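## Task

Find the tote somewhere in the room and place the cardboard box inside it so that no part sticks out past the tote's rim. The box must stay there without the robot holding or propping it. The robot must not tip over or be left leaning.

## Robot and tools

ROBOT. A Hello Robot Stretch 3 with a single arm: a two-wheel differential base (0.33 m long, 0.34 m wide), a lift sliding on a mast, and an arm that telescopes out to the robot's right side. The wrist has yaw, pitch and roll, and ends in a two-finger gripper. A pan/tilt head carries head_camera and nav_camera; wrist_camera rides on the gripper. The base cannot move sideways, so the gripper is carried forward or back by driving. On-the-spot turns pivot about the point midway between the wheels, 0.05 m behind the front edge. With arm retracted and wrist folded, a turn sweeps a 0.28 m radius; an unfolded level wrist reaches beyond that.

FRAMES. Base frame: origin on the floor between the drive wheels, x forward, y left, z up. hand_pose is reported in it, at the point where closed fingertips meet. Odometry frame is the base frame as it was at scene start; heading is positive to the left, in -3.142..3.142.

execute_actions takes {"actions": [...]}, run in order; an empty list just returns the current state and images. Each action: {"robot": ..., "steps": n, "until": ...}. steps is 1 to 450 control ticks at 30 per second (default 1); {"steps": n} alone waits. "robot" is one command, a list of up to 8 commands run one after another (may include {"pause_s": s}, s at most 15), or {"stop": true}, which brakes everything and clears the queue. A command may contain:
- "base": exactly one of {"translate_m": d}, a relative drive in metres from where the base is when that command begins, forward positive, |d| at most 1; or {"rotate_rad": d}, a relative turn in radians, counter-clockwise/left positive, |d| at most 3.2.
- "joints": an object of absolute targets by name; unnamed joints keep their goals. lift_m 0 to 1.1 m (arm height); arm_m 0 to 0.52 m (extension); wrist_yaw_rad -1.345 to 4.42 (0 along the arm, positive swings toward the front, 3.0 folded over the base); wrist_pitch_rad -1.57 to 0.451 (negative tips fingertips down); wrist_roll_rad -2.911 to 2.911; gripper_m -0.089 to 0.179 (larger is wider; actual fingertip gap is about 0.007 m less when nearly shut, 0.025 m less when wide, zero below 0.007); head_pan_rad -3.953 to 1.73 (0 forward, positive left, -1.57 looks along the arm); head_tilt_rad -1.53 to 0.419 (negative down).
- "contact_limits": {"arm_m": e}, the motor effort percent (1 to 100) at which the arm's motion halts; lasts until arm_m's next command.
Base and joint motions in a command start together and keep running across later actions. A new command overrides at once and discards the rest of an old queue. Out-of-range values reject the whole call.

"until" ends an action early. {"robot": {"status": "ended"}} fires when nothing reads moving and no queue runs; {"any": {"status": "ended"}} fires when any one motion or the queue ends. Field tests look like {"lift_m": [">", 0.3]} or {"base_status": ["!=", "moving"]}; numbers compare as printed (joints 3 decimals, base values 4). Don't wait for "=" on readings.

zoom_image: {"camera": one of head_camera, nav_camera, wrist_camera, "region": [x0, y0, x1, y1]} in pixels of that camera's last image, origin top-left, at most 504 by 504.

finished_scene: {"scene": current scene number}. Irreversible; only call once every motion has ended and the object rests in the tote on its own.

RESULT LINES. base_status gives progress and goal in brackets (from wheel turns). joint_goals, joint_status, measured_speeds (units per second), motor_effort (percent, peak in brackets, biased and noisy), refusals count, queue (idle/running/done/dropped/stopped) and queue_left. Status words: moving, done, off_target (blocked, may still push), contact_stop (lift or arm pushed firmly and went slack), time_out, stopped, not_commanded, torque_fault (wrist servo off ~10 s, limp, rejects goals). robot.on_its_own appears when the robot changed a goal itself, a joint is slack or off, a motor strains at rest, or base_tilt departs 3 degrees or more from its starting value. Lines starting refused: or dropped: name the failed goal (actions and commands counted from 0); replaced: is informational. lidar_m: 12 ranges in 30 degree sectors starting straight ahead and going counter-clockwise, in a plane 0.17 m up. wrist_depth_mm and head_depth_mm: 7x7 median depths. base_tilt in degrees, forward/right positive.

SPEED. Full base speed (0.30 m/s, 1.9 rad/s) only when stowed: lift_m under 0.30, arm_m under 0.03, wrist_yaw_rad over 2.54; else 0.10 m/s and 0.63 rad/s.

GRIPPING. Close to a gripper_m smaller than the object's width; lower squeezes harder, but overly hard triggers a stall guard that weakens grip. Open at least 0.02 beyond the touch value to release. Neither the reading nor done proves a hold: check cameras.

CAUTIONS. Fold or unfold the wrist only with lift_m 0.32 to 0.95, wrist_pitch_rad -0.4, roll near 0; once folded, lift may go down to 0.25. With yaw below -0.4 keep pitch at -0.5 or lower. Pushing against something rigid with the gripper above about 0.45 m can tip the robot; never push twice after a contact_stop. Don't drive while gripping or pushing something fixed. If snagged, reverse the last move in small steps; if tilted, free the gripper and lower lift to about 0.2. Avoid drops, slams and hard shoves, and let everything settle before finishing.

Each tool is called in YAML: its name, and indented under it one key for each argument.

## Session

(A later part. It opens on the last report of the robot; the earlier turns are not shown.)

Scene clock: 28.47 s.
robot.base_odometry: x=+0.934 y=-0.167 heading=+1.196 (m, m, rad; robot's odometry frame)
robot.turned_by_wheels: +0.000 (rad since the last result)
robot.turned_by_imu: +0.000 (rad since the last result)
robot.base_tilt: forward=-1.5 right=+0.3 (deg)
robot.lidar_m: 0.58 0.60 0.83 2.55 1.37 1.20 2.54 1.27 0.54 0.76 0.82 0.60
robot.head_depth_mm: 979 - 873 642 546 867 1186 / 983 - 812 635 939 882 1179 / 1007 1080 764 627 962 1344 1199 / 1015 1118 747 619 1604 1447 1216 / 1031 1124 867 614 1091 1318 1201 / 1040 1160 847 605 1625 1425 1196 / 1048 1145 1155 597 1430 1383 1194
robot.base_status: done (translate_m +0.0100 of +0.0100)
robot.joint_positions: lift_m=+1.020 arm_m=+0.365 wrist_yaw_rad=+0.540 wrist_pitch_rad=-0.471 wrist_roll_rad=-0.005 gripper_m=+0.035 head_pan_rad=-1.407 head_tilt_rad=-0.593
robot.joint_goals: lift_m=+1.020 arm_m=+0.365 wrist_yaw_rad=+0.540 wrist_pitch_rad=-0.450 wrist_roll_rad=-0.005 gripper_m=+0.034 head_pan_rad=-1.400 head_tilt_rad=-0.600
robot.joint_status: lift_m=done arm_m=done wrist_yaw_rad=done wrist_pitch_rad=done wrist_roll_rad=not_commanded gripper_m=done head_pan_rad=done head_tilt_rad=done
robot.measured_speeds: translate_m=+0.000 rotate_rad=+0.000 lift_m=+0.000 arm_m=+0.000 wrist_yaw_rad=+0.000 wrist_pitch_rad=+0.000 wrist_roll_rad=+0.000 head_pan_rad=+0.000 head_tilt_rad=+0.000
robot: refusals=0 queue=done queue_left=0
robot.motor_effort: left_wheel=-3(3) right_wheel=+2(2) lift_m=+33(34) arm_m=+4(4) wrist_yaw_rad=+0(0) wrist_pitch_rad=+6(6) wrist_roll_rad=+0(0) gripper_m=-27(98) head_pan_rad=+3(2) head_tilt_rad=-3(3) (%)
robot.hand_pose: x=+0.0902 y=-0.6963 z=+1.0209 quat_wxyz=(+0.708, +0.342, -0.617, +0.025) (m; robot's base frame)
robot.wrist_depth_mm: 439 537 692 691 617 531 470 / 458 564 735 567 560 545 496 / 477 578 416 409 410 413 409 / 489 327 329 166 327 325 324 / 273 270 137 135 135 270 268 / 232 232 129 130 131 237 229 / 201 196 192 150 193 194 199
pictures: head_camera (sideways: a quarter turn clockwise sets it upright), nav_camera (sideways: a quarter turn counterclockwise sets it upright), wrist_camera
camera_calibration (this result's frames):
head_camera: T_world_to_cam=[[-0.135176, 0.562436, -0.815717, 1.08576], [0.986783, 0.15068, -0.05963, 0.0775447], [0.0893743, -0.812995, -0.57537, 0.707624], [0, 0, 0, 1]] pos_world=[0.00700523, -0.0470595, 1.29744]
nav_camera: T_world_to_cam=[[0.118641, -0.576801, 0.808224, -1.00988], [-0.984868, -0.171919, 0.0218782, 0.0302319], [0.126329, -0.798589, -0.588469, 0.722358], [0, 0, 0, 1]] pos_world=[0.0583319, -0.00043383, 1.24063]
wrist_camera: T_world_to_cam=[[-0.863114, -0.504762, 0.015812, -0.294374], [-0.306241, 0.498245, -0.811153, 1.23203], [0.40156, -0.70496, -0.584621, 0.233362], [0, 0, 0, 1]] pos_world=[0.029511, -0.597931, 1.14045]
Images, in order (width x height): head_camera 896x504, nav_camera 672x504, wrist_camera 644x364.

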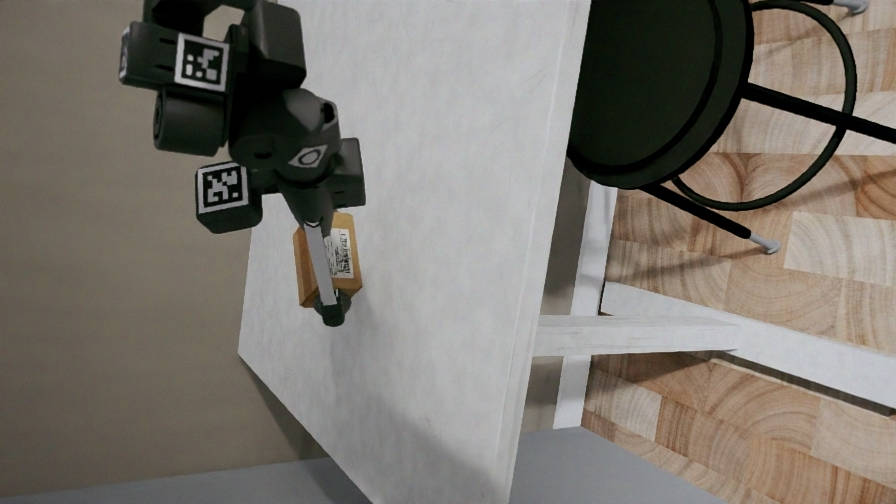

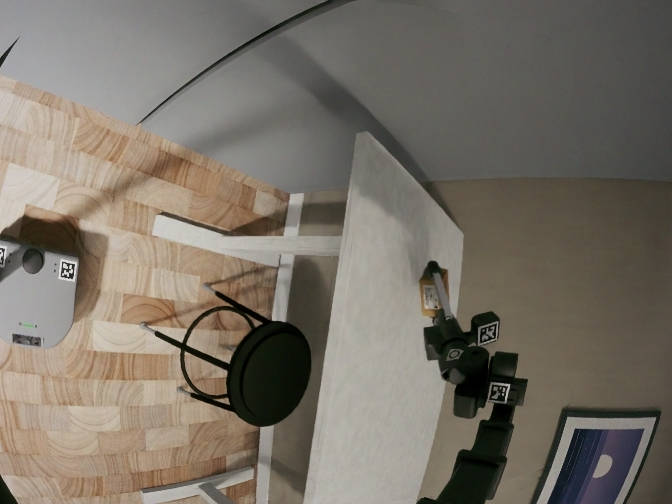

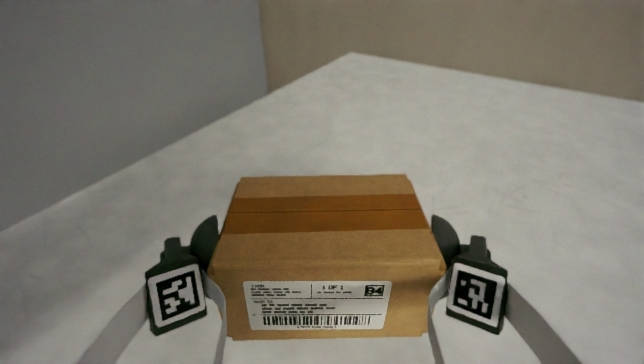

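execute_actions:
  actions:
    - {"robot": {"base": {"translate_m": -1.0}, "joints": {"arm_m": 0.0, "wrist_yaw_rad": 1.4, "wrist_pitch_rad": -0.4, "head_pan_rad": -3.8, "head_tilt_rad": -0.5}}, "steps": 450, "until": {"robot": {"arm_m": ["<", 0.08]}}}
    - {"robot": {"joints": {"lift_m": 0.285}}, "steps": 450, "until": {"robot": {"lift_m": ["<", 0.92]}}}
    - {"robot": {"joints": {"wrist_yaw_rad": 2.63}}, "steps": 450, "until": {"robot": {"lift_m": ["<", 0.295]}}}

Scene clock: 38.37 s.
robot.base_odometry: x=+0.599 y=-1.019 heading=+1.196 (m, m, rad; robot's odometry frame)
robot.turned_by_wheels: +0.000 (rad since the last result)
robot.turned_by_imu: -0.004 (rad since the last result)
robot.base_tilt: forward=-1.7 right=-0.2 (deg)
robot.lidar_m: 1.50 1.56 2.14 0.71 0.73 1.70 1.61 1.69 1.27 0.76 0.84 0.89
robot.head_depth_mm: 2208 2458 - - - - - / 2079 2310 2590 924 988 - - / 1886 2097 2339 1037 1107 1207 1294 / 1737 1904 2107 2323 1954 1549 1277 / 1611 1767 1941 2154 1939 1535 1271 / 1511 1637 1777 1978 1904 1521 1259 / 1415 1531 1664 1812 1885 1500 1256
robot.base_status: moving (translate_m -0.9155 of -1.0000)
robot.joint_positions: lift_m=+0.293 arm_m=+0.002 wrist_yaw_rad=+2.628 wrist_pitch_rad=-0.430 wrist_roll_rad=-0.005 gripper_m=+0.054 head_pan_rad=-3.793 head_tilt_rad=-0.507
robot.joint_goals: lift_m=+0.285 arm_m=+0.000 wrist_yaw_rad=+2.630 wrist_pitch_rad=-0.400 wrist_roll_rad=-0.005 gripper_m=+0.053 head_pan_rad=-3.800 head_tilt_rad=-0.500
robot.joint_status: lift_m=moving arm_m=moving wrist_yaw_rad=moving wrist_pitch_rad=moving wrist_roll_rad=not_commanded gripper_m=done head_pan_rad=done head_tilt_rad=done
robot.measured_speeds: translate_m=-0.118 rotate_rad=-0.001 lift_m=-0.061 arm_m=+0.000 wrist_yaw_rad=+0.000 wrist_pitch_rad=+0.000 wrist_roll_rad=+0.000 head_pan_rad=+0.000 head_tilt_rad=+0.000
robot: refusals=0 queue=running queue_left=0
robot.on_its_own: gripper_m is held at +0.053, not at your +0.030, by its stall guard, which is not easing now
robot.motor_effort: left_wheel=-12(15) right_wheel=-5(5) lift_m=+27(32) arm_m=-5(3) wrist_yaw_rad=+1(1) wrist_pitch_rad=+9(11) wrist_roll_rad=+0(0) gripper_m=-20(27) head_pan_rad=-2(29) head_tilt_rad=+2(13) (%)
robot.hand_pose: x=+0.0883 y=+0.0467 z=+0.3032 quat_wxyz=(+0.322, +0.705, -0.029, +0.632) (m; robot's base frame)
robot.wrist_depth_mm: 583 - - - - - - / 608 - - - - - - / 645 943 998 982 1000 970 966 / 689 735 759 167 760 763 761 / 619 616 137 136 136 620 618 / 542 533 129 130 131 534 517 / - - 145 150 436 441 453
pictures: head_camera (sideways: a quarter turn clockwise sets it upright), nav_camera (sideways: a quarter turn counterclockwise sets it upright), wrist_camera
camera_calibration (this result's frames):
head_camera: T_world_to_cam=[[0.426887, -0.273197, -0.862051, 1.14275], [-0.619061, -0.783171, -0.0583596, 0.085693], [-0.65919, 0.558575, -0.503451, 0.61862], [0, 0, 0, 1]] pos_world=[-0.0269862, 0.0337617, 1.30155]
nav_camera: T_world_to_cam=[[-0.425174, 0.295354, 0.855566, -1.06829], [0.600602, 0.79923, 0.0225639, 0.0196653], [-0.677129, 0.523448, -0.517202, 0.634539], [0, 0, 0, 1]] pos_world=[-0.0363549, -0.0323421, 1.24173]
wrist_camera: T_world_to_cam=[[0.865296, -0.501024, 0.0153849, -0.0623044], [-0.265172, -0.483581, -0.834167, 0.328343], [0.425378, 0.717722, -0.551298, 0.259674], [0, 0, 0, 1]] pos_world=[0.0305195, -0.0588094, 0.418009]
Images, in order (width x height): head_camera 896x504, nav_camera 672x504, wrist_camera 644x364.

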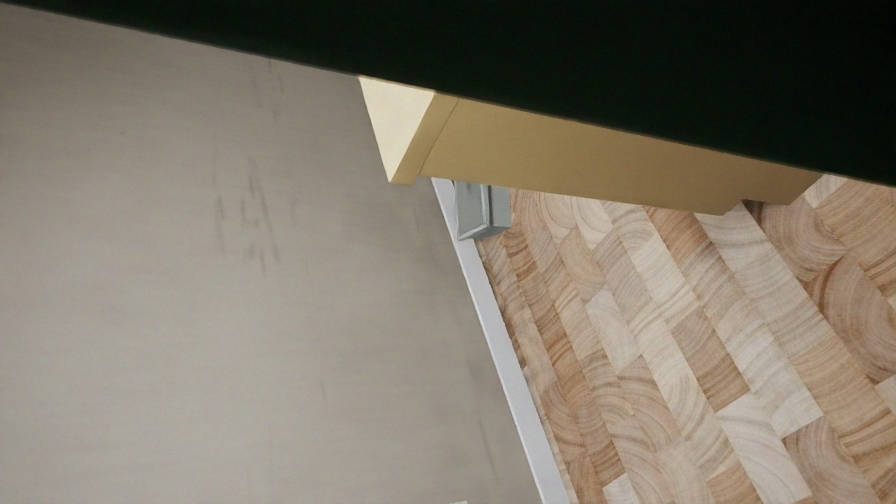

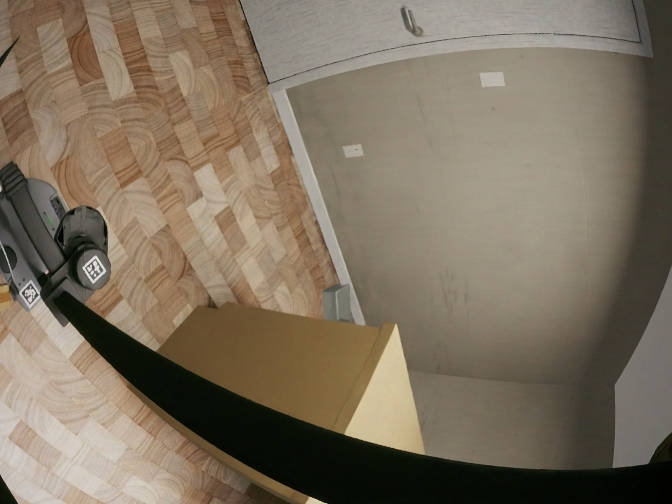

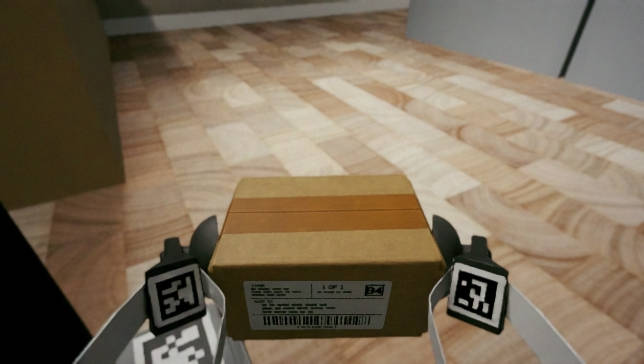

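execute_actions:
  actions:
    - {"steps": 100, "until": {"robot": {"status": "ended"}}}
    - {"robot": {"base": {"translate_m": -0.85}, "joints": {"head_pan_rad": 1.73, "head_tilt_rad": -0.6}}, "steps": 450, "until": {"robot": {"status": "ended"}}}

Scene clock: 44.20 s.
robot.base_odometry: x=+0.257 y=-1.889 heading=+1.196 (m, m, rad; robot's odometry frame)
robot.turned_by_wheels: +0.000 (rad since the last result)
robot.turned_by_imu: -0.004 (rad since the last result)
robot.base_tilt: forward=-1.5 right=+0.3 (deg)
robot.lidar_m: 2.44 1.00 0.78 1.20 1.00 0.73 0.67 0.71 0.97 1.22 1.15 1.11
robot.head_depth_mm: 2047 1882 1246 1134 1033 1041 1183 / 2054 2243 2313 1967 1685 1427 1238 / 2097 2321 2582 2365 1792 1454 1233 / 2131 2373 2599 2307 1768 1448 1213 / 2147 2365 2633 2254 1761 1425 1201 / 1857 2003 2152 2110 1748 1422 1211 / 1426 1523 1663 1845 - - -
robot.base_status: done (translate_m -0.8500 of -0.8500)
robot.joint_positions: lift_m=+0.285 arm_m=+0.002 wrist_yaw_rad=+2.628 wrist_pitch_rad=-0.430 wrist_roll_rad=-0.005 gripper_m=+0.054 head_pan_rad=+1.723 head_tilt_rad=-0.594
robot.joint_goals: lift_m=+0.285 arm_m=+0.000 wrist_yaw_rad=+2.630 wrist_pitch_rad=-0.400 wrist_roll_rad=-0.005 gripper_m=+0.053 head_pan_rad=+1.730 head_tilt_rad=-0.600
robot.joint_status: lift_m=done arm_m=done wrist_yaw_rad=done wrist_pitch_rad=done wrist_roll_rad=not_commanded gripper_m=done head_pan_rad=done head_tilt_rad=done
robot.measured_speeds: translate_m=+0.000 rotate_rad=+0.000 lift_m=+0.000 arm_m=+0.000 wrist_yaw_rad=+0.000 wrist_pitch_rad=+0.000 wrist_roll_rad=+0.000 head_pan_rad=+0.000 head_tilt_rad=+0.000
robot: refusals=0 queue=done queue_left=0
robot.on_its_own: gripper_m is held at +0.053, not at your +0.030, by its stall guard, which is not easing now
robot.motor_effort: left_wheel=-2(13) right_wheel=+2(5) lift_m=+27(28) arm_m=-4(0) wrist_yaw_rad=+1(2) wrist_pitch_rad=+9(9) wrist_roll_rad=+0(0) gripper_m=-19(20) head_pan_rad=+2(27) head_tilt_rad=-3(13) (%)
robot.hand_pose: x=+0.0881 y=+0.0468 z=+0.2950 quat_wxyz=(+0.322, +0.705, -0.028, +0.632) (m; robot's base frame)
robot.wrist_depth_mm: - - 968 804 964 - - / - - - 903 - - - / 976 993 962 906 969 970 974 / 744 765 755 167 751 741 749 / 614 614 136 136 135 612 602 / 531 524 130 130 131 536 512 / - - 144 150 429 430 444
pictures: head_camera (sideways: a quarter turn clockwise sets it upright), nav_camera (sideways: a quarter turn counterclockwise sets it upright), wrist_camera
camera_calibration (this result's frames):
head_camera: T_world_to_cam=[[0.128594, -0.564471, -0.815375, 1.08371], [-0.988489, -0.139045, -0.0596372, 0.0896033], [-0.0797105, 0.813658, -0.575853, 0.709284], [0, 0, 0, 1]] pos_world=[0.00575131, 0.0470643, 1.29741]
nav_camera: T_world_to_cam=[[-0.111889, 0.578635, 0.807875, -1.00802], [0.986829, 0.160283, 0.0218729, 0.0182114], [-0.116832, 0.799682, -0.588947, 0.724463], [0, 0, 0, 1]] pos_world=[-0.0461176, 0.00101511, 1.24063]
wrist_camera: T_world_to_cam=[[0.865648, -0.500416, 0.0153849, -0.0620814], [-0.264827, -0.483758, -0.834173, 0.321499], [0.424877, 0.718026, -0.551288, 0.255191], [0, 0, 0, 1]] pos_world=[0.0304574, -0.0587728, 0.409825]
Images, in order (width x height): head_camera 896x504, nav_camera 672x504, wrist_camera 644x364.

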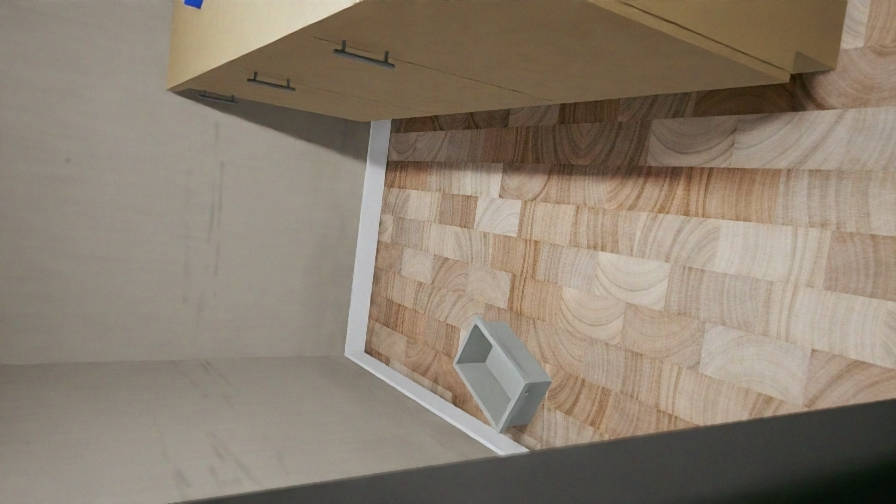

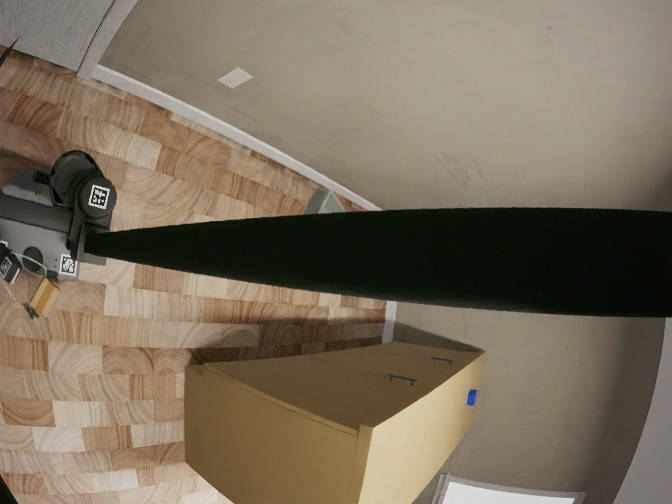

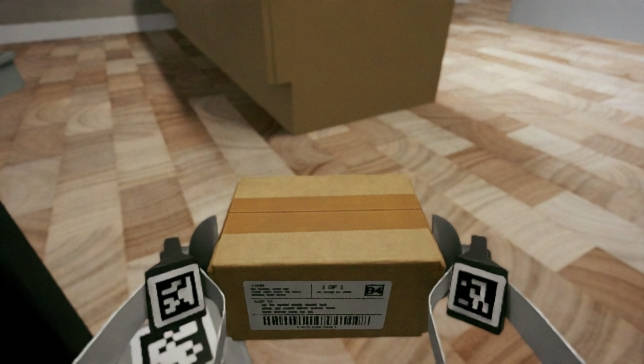

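zoom_image:
  camera: "head_camera"
  region: [430, 300, 580, 450]

Region (430, 300, 580, 450) of head_camera's 896x504 image, scaled by 3.360, with more detail than that image has.

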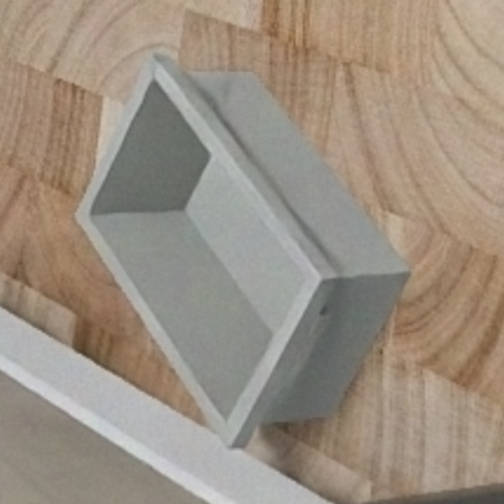

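execute_actions:
  actions:
    - {"robot": {"base": {"rotate_rad": -1.58}, "joints": {"head_pan_rad": -1.6, "head_tilt_rad": -1.05}}, "steps": 450, "until": {"robot": {"base_status": ["!=", "moving"]}}}
    - {"robot": {"base": {"translate_m": -1.0}}, "steps": 450, "until": {"robot": {"translate_m": ["<=", -0.3]}}}
    - {"robot": {"base": {"translate_m": -0.9}}, "steps": 450, "until": {"robot": {"base_status": ["!=", "moving"]}}}
    - {"robot": {"base": {"rotate_rad": -0.46}, "joints": {"lift_m": 0.34}}, "steps": 450, "until": {"robot": {"lift_m": [">", 0.322]}}}
    - {"robot": {"joints": {"wrist_yaw_rad": 0.0}}, "steps": 450, "until": {"robot": {"status": "ended"}}}

Scene clock: 55.97 s.
robot.base_odometry: x=-0.856 y=-1.439 heading=-0.844 (m, m, rad; robot's odometry frame)
robot.turned_by_wheels: -2.040 (rad since the last result)
robot.turned_by_imu: -2.022 (rad since the last result)
robot.base_tilt: forward=-1.5 right=+0.3 (deg)
robot.lidar_m: 1.07 2.43 0.40 0.31 0.31 0.32 0.46 1.35 0.95 0.72 0.71 0.75
robot.head_depth_mm: 899 1142 1551 1511 1347 1220 1112 / 846 1052 1393 1498 1330 1204 1120 / 788 967 1250 1480 1304 1220 - / 746 902 1151 1408 1273 - - / 705 840 1049 1333 1269 1185 1079 / 670 789 970 1256 1295 1177 1067 / 633 743 902 1146 1287 1159 1063
robot.base_status: done (rotate_rad -0.4599 of -0.4600)
robot.joint_positions: lift_m=+0.340 arm_m=+0.002 wrist_yaw_rad=+0.002 wrist_pitch_rad=-0.430 wrist_roll_rad=-0.005 gripper_m=+0.054 head_pan_rad=-1.593 head_tilt_rad=-1.038
robot.joint_goals: lift_m=+0.340 arm_m=+0.000 wrist_yaw_rad=+0.000 wrist_pitch_rad=-0.400 wrist_roll_rad=-0.005 gripper_m=+0.053 head_pan_rad=-1.600 head_tilt_rad=-1.050
robot.joint_status: lift_m=done arm_m=done wrist_yaw_rad=done wrist_pitch_rad=done wrist_roll_rad=not_commanded gripper_m=done head_pan_rad=done head_tilt_rad=done
robot.measured_speeds: translate_m=+0.000 rotate_rad=+0.000 lift_m=+0.000 arm_m=+0.000 wrist_yaw_rad=+0.000 wrist_pitch_rad=+0.000 wrist_roll_rad=+0.000 head_pan_rad=+0.000 head_tilt_rad=+0.000
robot: refusals=0 queue=done queue_left=0
robot.on_its_own: gripper_m is held at +0.053, not at your +0.030, by its stall guard, which is not easing now
robot.motor_effort: left_wheel=+5(15) right_wheel=-2(7) lift_m=+32(35) arm_m=-4(4) wrist_yaw_rad=-1(1) wrist_pitch_rad=+9(9) wrist_roll_rad=+0(0) gripper_m=-20(19) head_pan_rad=-2(29) head_tilt_rad=-5(29) (%)
robot.hand_pose: x=-0.0210 y=-0.3702 z=+0.3498 quat_wxyz=(+0.693, +0.152, -0.689, -0.150) (m; robot's base frame)
robot.wrist_depth_mm: 372 407 453 507 581 680 816 / 392 437 488 550 632 750 961 / 423 462 528 612 717 855 - / 454 503 554 168 759 860 839 / 486 538 137 136 135 690 687 / 511 550 130 130 131 600 581 / 509 489 458 150 385 475 503
pictures: head_camera (sideways: a quarter turn clockwise sets it upright), nav_camera (sideways: a quarter turn counterclockwise sets it upright), wrist_camera
camera_calibration (this result's frames):
head_camera: T_world_to_cam=[[-0.0218136, 0.872647, -0.487864, 0.657857], [0.998218, -0.00809913, -0.0591198, 0.0767758], [-0.055542, -0.488284, -0.870915, 1.09285], [0, 0, 0, 1]] pos_world=[-0.00158974, -0.0398337, 1.27726]
nav_camera: T_world_to_cam=[[0.00299948, -0.879353, 0.476161, -0.576486], [-0.99986, 0.00519385, 0.0158902, 0.0381301], [-0.0164462, -0.476142, -0.879215, 1.10132], [0, 0, 0, 1]] pos_world=[0.0579664, 0.0172495, 1.24219]
wrist_camera: T_world_to_cam=[[-0.999845, 0.00860401, 0.0153707, -0.0278351], [-0.00808037, 0.55134, -0.834241, 0.525172], [-0.0156523, -0.834236, -0.551185, 0.0472761], [0, 0, 0, 1]] pos_world=[-0.0228473, -0.249869, 0.464606]
Images, in order (width x height): head_camera 896x504, nav_camera 672x504, wrist_camera 644x364.

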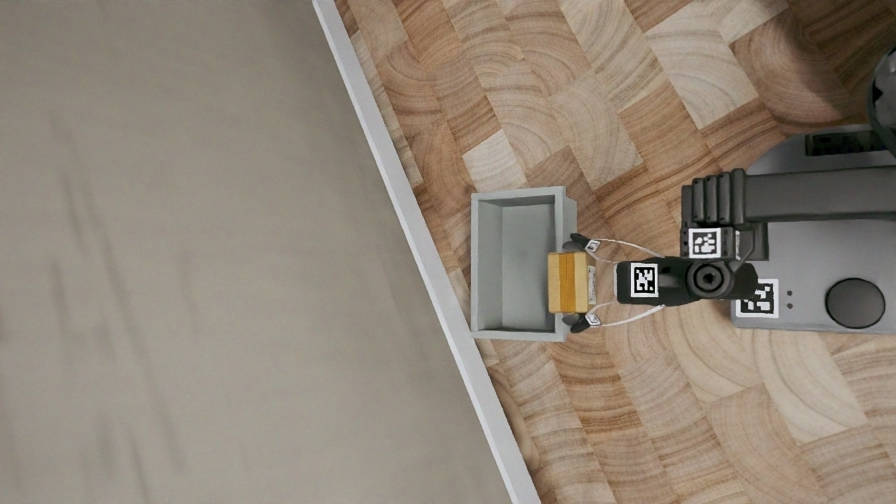

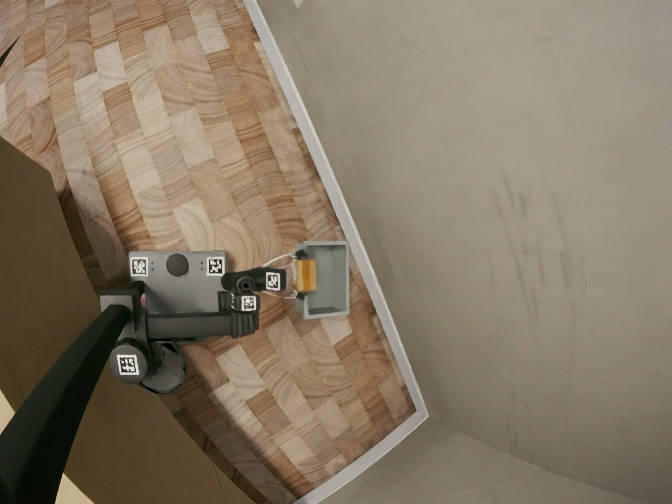

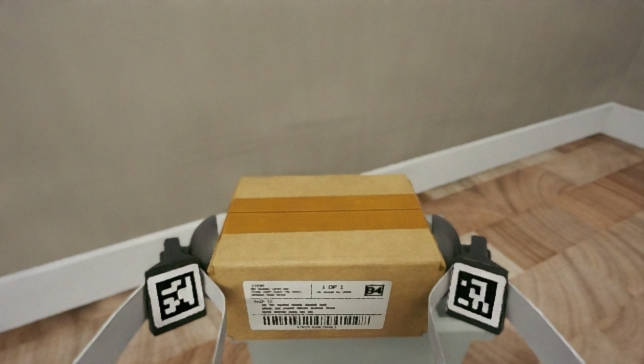

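execute_actions:
  actions:
    - {"robot": {"base": {"translate_m": -0.04}, "joints": {"lift_m": 0.26, "wrist_pitch_rad": -0.85, "arm_m": 0.28}}, "steps": 450, "until": {"robot": {"status": "ended"}}}

Scene clock: 59.60 s.
robot.base_odometry: x=-0.883 y=-1.410 heading=-0.844 (m, m, rad; robot's odometry frame)
robot.turned_by_wheels: +0.000 (rad since the last result)
robot.turned_by_imu: -0.001 (rad since the last result)
robot.base_tilt: forward=-1.5 right=+0.3 (deg)
robot.lidar_m: 1.10 2.47 0.38 0.29 0.29 0.30 0.43 1.31 0.97 0.56 0.73 0.76
robot.head_depth_mm: 927 1168 1580 1505 1349 1220 1105 / 865 1071 1414 1501 1333 1212 1114 / 812 992 1291 1487 1330 1209 - / 765 925 1170 1466 1283 1208 - / 719 860 1076 1336 1268 1197 1079 / 684 812 990 1275 1299 1171 1075 / 653 767 928 1170 1285 1160 1063
robot.base_status: done (translate_m -0.0400 of -0.0400)
robot.joint_positions: lift_m=+0.260 arm_m=+0.280 wrist_yaw_rad=+0.001 wrist_pitch_rad=-0.862 wrist_roll_rad=-0.005 gripper_m=+0.054 head_pan_rad=-1.593 head_tilt_rad=-1.038
robot.joint_goals: lift_m=+0.260 arm_m=+0.280 wrist_yaw_rad=+0.000 wrist_pitch_rad=-0.850 wrist_roll_rad=-0.005 gripper_m=+0.053 head_pan_rad=-1.600 head_tilt_rad=-1.050
robot.joint_status: lift_m=done arm_m=done wrist_yaw_rad=done wrist_pitch_rad=done wrist_roll_rad=not_commanded gripper_m=done head_pan_rad=done head_tilt_rad=done
robot.measured_speeds: translate_m=+0.000 rotate_rad=+0.000 lift_m=+0.000 arm_m=+0.000 wrist_yaw_rad=+0.000 wrist_pitch_rad=+0.000 wrist_roll_rad=+0.000 head_pan_rad=+0.000 head_tilt_rad=+0.000
robot: refusals=0 queue=done queue_left=0
robot.on_its_own: gripper_m is held at +0.053, not at your +0.030, by its stall guard, which is not easing now
robot.motor_effort: left_wheel=+4(6) right_wheel=-2(5) lift_m=+27(32) arm_m=+4(4) wrist_yaw_rad=+0(2) wrist_pitch_rad=+4(9) wrist_roll_rad=+0(0) gripper_m=-18(19) head_pan_rad=-2(2) head_tilt_rad=-5(5) (%)
robot.hand_pose: x=-0.0215 y=-0.5731 z=+0.1886 quat_wxyz=(+0.644, +0.297, -0.640, -0.295) (m; robot's base frame)
robot.wrist_depth_mm: 236 255 294 341 395 460 543 / 261 293 336 379 459 497 495 / 295 324 371 428 446 446 448 / 320 325 271 168 269 303 405 / 361 263 137 135 135 268 367 / 341 228 130 130 131 225 344 / 318 262 306 150 308 269 320
pictures: head_camera (sideways: a quarter turn clockwise sets it upright), nav_camera (sideways: a quarter turn counterclockwise sets it upright), wrist_camera
camera_calibration (this result's frames):
head_camera: T_world_to_cam=[[-0.0218136, 0.872647, -0.487864, 0.657857], [0.998218, -0.00809913, -0.0591198, 0.0767758], [-0.055542, -0.488284, -0.870915, 1.09285], [0, 0, 0, 1]] pos_world=[-0.00158974, -0.0398337, 1.27726]
nav_camera: T_world_to_cam=[[0.00299948, -0.879353, 0.476161, -0.576486], [-0.99986, 0.00519385, 0.0158902, 0.0381301], [-0.0164462, -0.476142, -0.879215, 1.10132], [0, 0, 0, 1]] pos_world=[0.0579664, 0.0172495, 1.24219]
wrist_camera: T_world_to_cam=[[-0.999821, 0.00326229, 0.0186395, -0.0277946], [-0.00704253, 0.850116, -0.526548, 0.615696], [-0.0175635, -0.526585, -0.849941, 0.021714], [0, 0, 0, 1]] pos_world=[-0.0230722, -0.511888, 0.343168]
Images, in order (width x height): head_camera 896x504, nav_camera 672x504, wrist_camera 644x364.

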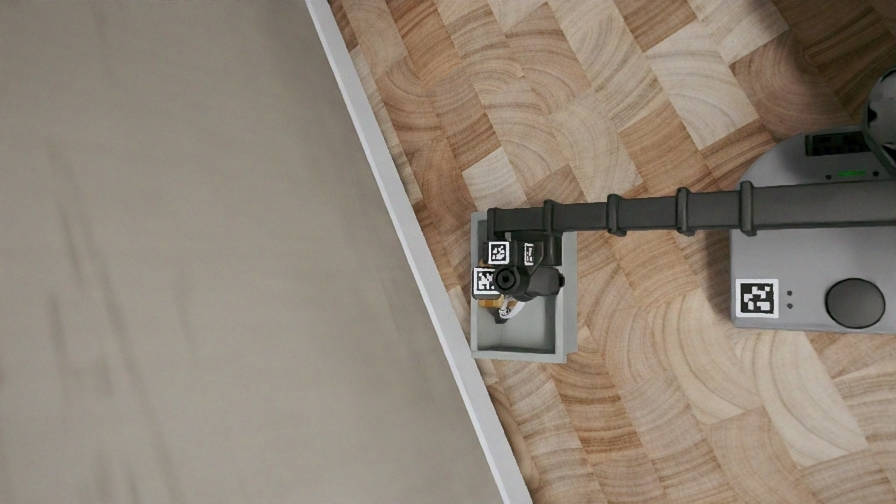

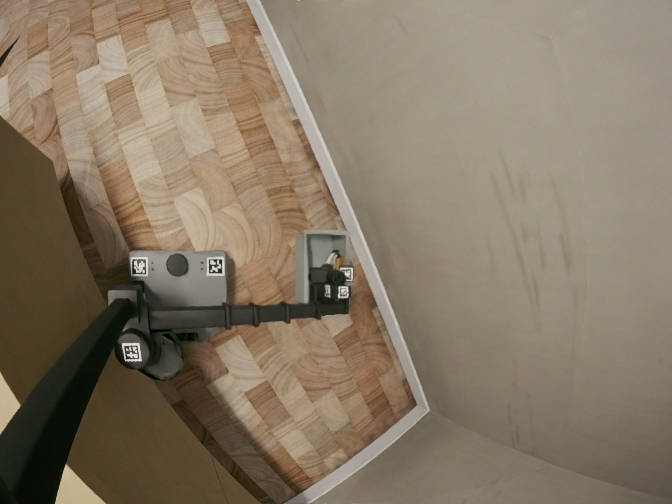

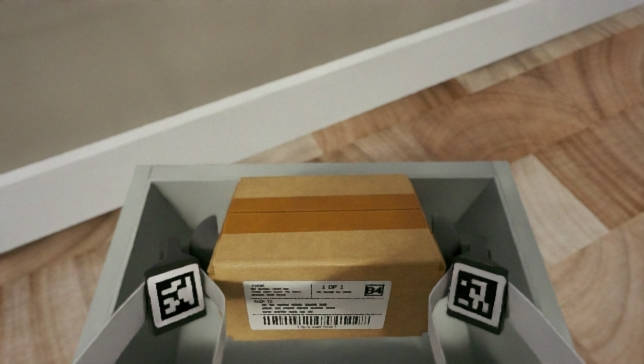

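execute_actions:
  actions:
    - {"robot": {"joints": {"lift_m": 0.118, "arm_m": 0.293}}, "steps": 450, "until": {"robot": {"status": "ended"}}}

Scene clock: 61.87 s.
robot.base_odometry: x=-0.883 y=-1.410 heading=-0.844 (m, m, rad; robot's odometry frame)
robot.turned_by_wheels: +0.000 (rad since the last result)
robot.turned_by_imu: +0.000 (rad since the last result)
robot.base_tilt: forward=-1.5 right=+0.2 (deg)
robot.lidar_m: 1.10 2.47 0.38 0.29 0.29 0.30 0.43 1.31 0.97 0.74 0.72 0.76
robot.head_depth_mm: 925 1165 1610 1508 1345 1218 1107 / 866 1077 1427 1495 1339 1199 1105 / 813 999 1289 1482 1329 1216 - / 766 927 1176 1434 1271 1200 - / 724 866 1077 1349 1268 1191 1075 / 685 813 995 1287 1298 1179 1074 / 650 764 925 1173 1289 1167 1057
robot.base_status: done (translate_m -0.0400 of -0.0400)
robot.joint_positions: lift_m=+0.118 arm_m=+0.293 wrist_yaw_rad=+0.001 wrist_pitch_rad=-0.862 wrist_roll_rad=-0.005 gripper_m=+0.054 head_pan_rad=-1.593 head_tilt_rad=-1.038
robot.joint_goals: lift_m=+0.118 arm_m=+0.293 wrist_yaw_rad=+0.000 wrist_pitch_rad=-0.850 wrist_roll_rad=-0.005 gripper_m=+0.053 head_pan_rad=-1.600 head_tilt_rad=-1.050
robot.joint_status: lift_m=done arm_m=done wrist_yaw_rad=done wrist_pitch_rad=done wrist_roll_rad=not_commanded gripper_m=done head_pan_rad=done head_tilt_rad=done
robot.measured_speeds: translate_m=+0.000 rotate_rad=+0.000 lift_m=+0.000 arm_m=+0.000 wrist_yaw_rad=+0.000 wrist_pitch_rad=+0.000 wrist_roll_rad=+0.000 head_pan_rad=+0.000 head_tilt_rad=+0.000
robot: refusals=0 queue=done queue_left=0
robot.on_its_own: gripper_m is held at +0.053, not at your +0.030, by its stall guard, which is not easing now
robot.motor_effort: left_wheel=+5(5) right_wheel=-3(2) lift_m=+27(28) arm_m=+4(8) wrist_yaw_rad=-1(1) wrist_pitch_rad=+4(4) wrist_roll_rad=+0(0) gripper_m=-18(20) head_pan_rad=-2(2) head_tilt_rad=-4(5) (%)
robot.hand_pose: x=-0.0215 y=-0.5860 z=+0.0465 quat_wxyz=(+0.644, +0.297, -0.640, -0.295) (m; robot's base frame)
robot.wrist_depth_mm: 139 139 140 140 141 141 140 / 158 158 160 160 160 160 156 / 174 190 192 192 193 194 166 / 176 225 226 167 221 224 166 / 177 215 137 136 135 213 166 / 176 198 129 130 131 200 167 / 171 180 178 150 179 180 163
pictures: head_camera (sideways: a quarter turn clockwise sets it upright), nav_camera (sideways: a quarter turn counterclockwise sets it upright), wrist_camera
camera_calibration (this result's frames):
head_camera: T_world_to_cam=[[-0.0218136, 0.872647, -0.487864, 0.657857], [0.998218, -0.00809912, -0.0591198, 0.0767758], [-0.055542, -0.488284, -0.870915, 1.09285], [0, 0, 0, 1]] pos_world=[-0.00158974, -0.0398337, 1.27726]
nav_camera: T_world_to_cam=[[0.00299948, -0.879353, 0.476161, -0.576486], [-0.99986, 0.00519385, 0.0158902, 0.0381301], [-0.0164462, -0.476142, -0.879215, 1.10132], [0, 0, 0, 1]] pos_world=[0.0579664, 0.0172495, 1.24219]
wrist_camera: T_world_to_cam=[[-0.999821, 0.00325866, 0.0186403, -0.0251072], [-0.00704259, 0.85022, -0.52638, 0.551983], [-0.0175637, -0.526417, -0.850045, -0.105724], [0, 0, 0, 1]] pos_world=[-0.0230722, -0.52488, 0.201151]
Images, in order (width x height): head_camera 896x504, nav_camera 672x504, wrist_camera 644x364.

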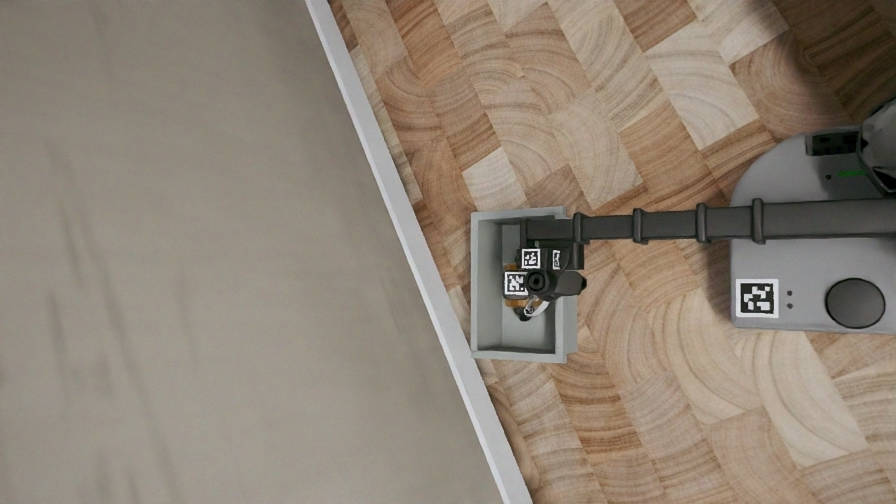

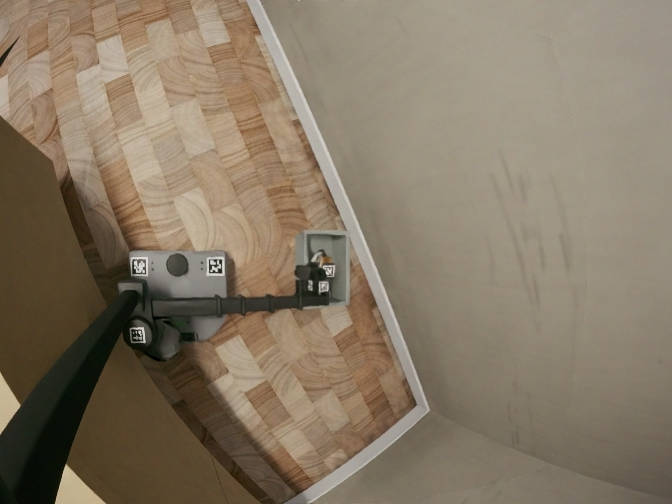

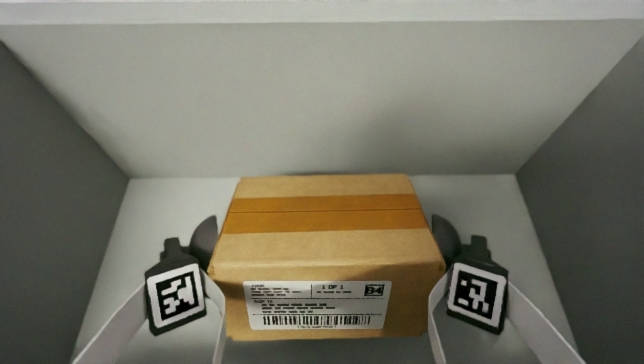

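execute_actions:
  actions:
    - {"robot": [{"joints": {"lift_m": 0.111}}, {"joints": {"gripper_m": 0.145}}, {"joints": {"lift_m": 0.22}}], "steps": 450, "until": {"robot": {"status": "ended"}}}

Scene clock: 65.70 s.
robot.base_odometry: x=-0.883 y=-1.410 heading=-0.844 (m, m, rad; robot's odometry frame)
robot.turned_by_wheels: +0.000 (rad since the last result)
robot.turned_by_imu: -0.001 (rad since the last result)
robot.base_tilt: forward=-1.4 right=+0.3 (deg)
robot.lidar_m: 1.10 2.46 0.38 0.29 0.29 0.30 0.43 1.31 0.97 0.74 0.72 0.77
robot.head_depth_mm: 927 1170 1605 1505 1353 1208 1108 / 864 1079 1420 1492 1338 1204 1112 / 814 1000 1286 1481 1334 1208 - / 765 928 1173 1441 1291 1214 - / 722 867 1077 1350 1261 1183 1078 / 687 811 1001 1283 1298 1170 1077 / 651 764 926 1169 1290 1166 1071
robot.base_status: done (translate_m -0.0400 of -0.0400)
robot.joint_positions: lift_m=+0.220 arm_m=+0.293 wrist_yaw_rad=+0.001 wrist_pitch_rad=-0.862 wrist_roll_rad=-0.005 gripper_m=+0.145 head_pan_rad=-1.593 head_tilt_rad=-1.038
robot.joint_goals: lift_m=+0.220 arm_m=+0.293 wrist_yaw_rad=+0.000 wrist_pitch_rad=-0.850 wrist_roll_rad=-0.005 gripper_m=+0.145 head_pan_rad=-1.600 head_tilt_rad=-1.050
robot.joint_status: lift_m=done arm_m=done wrist_yaw_rad=done wrist_pitch_rad=done wrist_roll_rad=not_commanded gripper_m=done head_pan_rad=done head_tilt_rad=done
robot.measured_speeds: translate_m=+0.000 rotate_rad=+0.000 lift_m=+0.000 arm_m=+0.000 wrist_yaw_rad=+0.000 wrist_pitch_rad=+0.000 wrist_roll_rad=+0.000 head_pan_rad=+0.000 head_tilt_rad=+0.000
robot: refusals=0 queue=done queue_left=0
robot.motor_effort: left_wheel=+5(5) right_wheel=-3(2) lift_m=+32(32) arm_m=+4(4) wrist_yaw_rad=+0(0) wrist_pitch_rad=+4(4) wrist_roll_rad=+0(0) gripper_m=+1(83) head_pan_rad=-2(2) head_tilt_rad=-5(4) (%)
robot.hand_pose: x=-0.0215 y=-0.5860 z=+0.1483 quat_wxyz=(+0.644, +0.297, -0.640, -0.295) (m; robot's base frame)
robot.wrist_depth_mm: 224 247 280 324 365 439 490 / 250 280 311 360 418 438 440 / 277 294 341 390 394 398 392 / 304 229 241 243 245 232 358 / 322 228 314 314 314 233 320 / 191 - 301 250 298 - 293 / - 262 276 231 273 251 196
pictures: head_camera (sideways: a quarter turn clockwise sets it upright), nav_camera (sideways: a quarter turn counterclockwise sets it upright), wrist_camera
camera_calibration (this result's frames):
head_camera: T_world_to_cam=[[-0.0218135, 0.872647, -0.487864, 0.657857], [0.998218, -0.00809925, -0.0591198, 0.0767758], [-0.055542, -0.488284, -0.870915, 1.09285], [0, 0, 0, 1]] pos_world=[-0.00158974, -0.0398337, 1.27726]
nav_camera: T_world_to_cam=[[0.00299938, -0.879353, 0.476161, -0.576486], [-0.99986, 0.00519397, 0.0158902, 0.0381301], [-0.0164463, -0.476142, -0.879215, 1.10132], [0, 0, 0, 1]] pos_world=[0.0579664, 0.0172495, 1.24219]
wrist_camera: T_world_to_cam=[[-0.999821, 0.00326205, 0.0186406, -0.0270031], [-0.00703903, 0.850245, -0.52634, 0.605562], [-0.017566, -0.526377, -0.85007, -0.0191784], [0, 0, 0, 1]] pos_world=[-0.0230726, -0.524883, 0.302932]
Images, in order (width x height): head_camera 896x504, nav_camera 672x504, wrist_camera 644x364.

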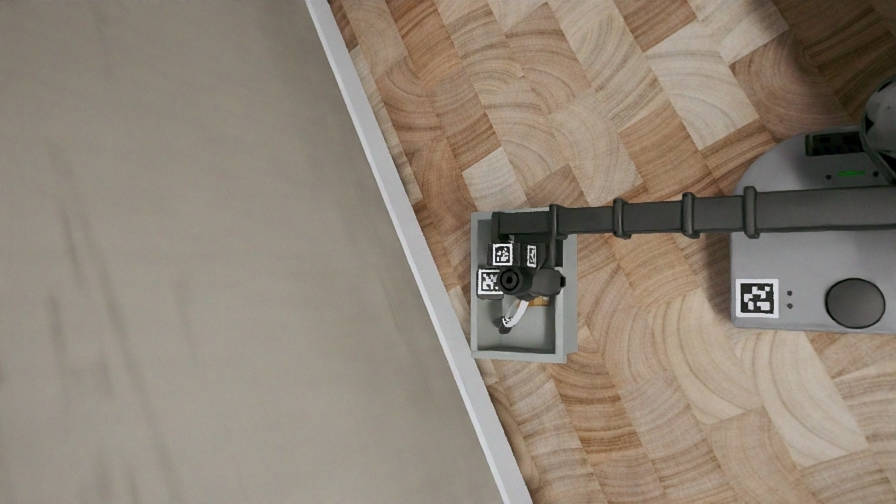

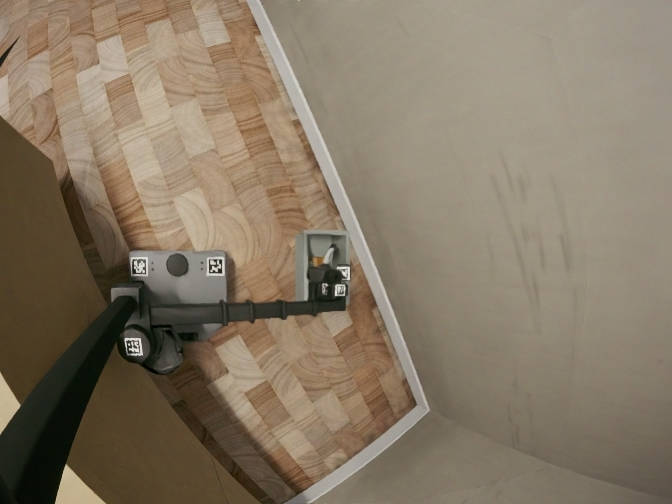

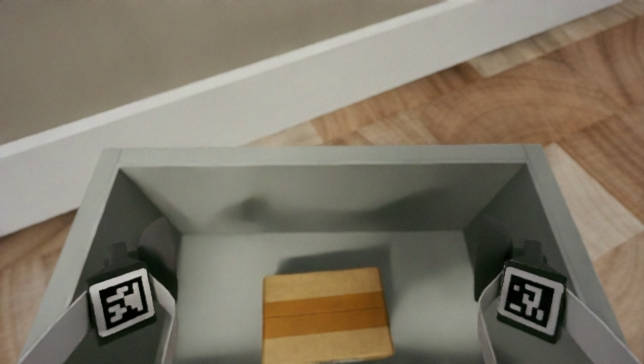

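The box is lying flat inside the tote.

finished_scene:
  scene: 1

The scene is finished: the task was done.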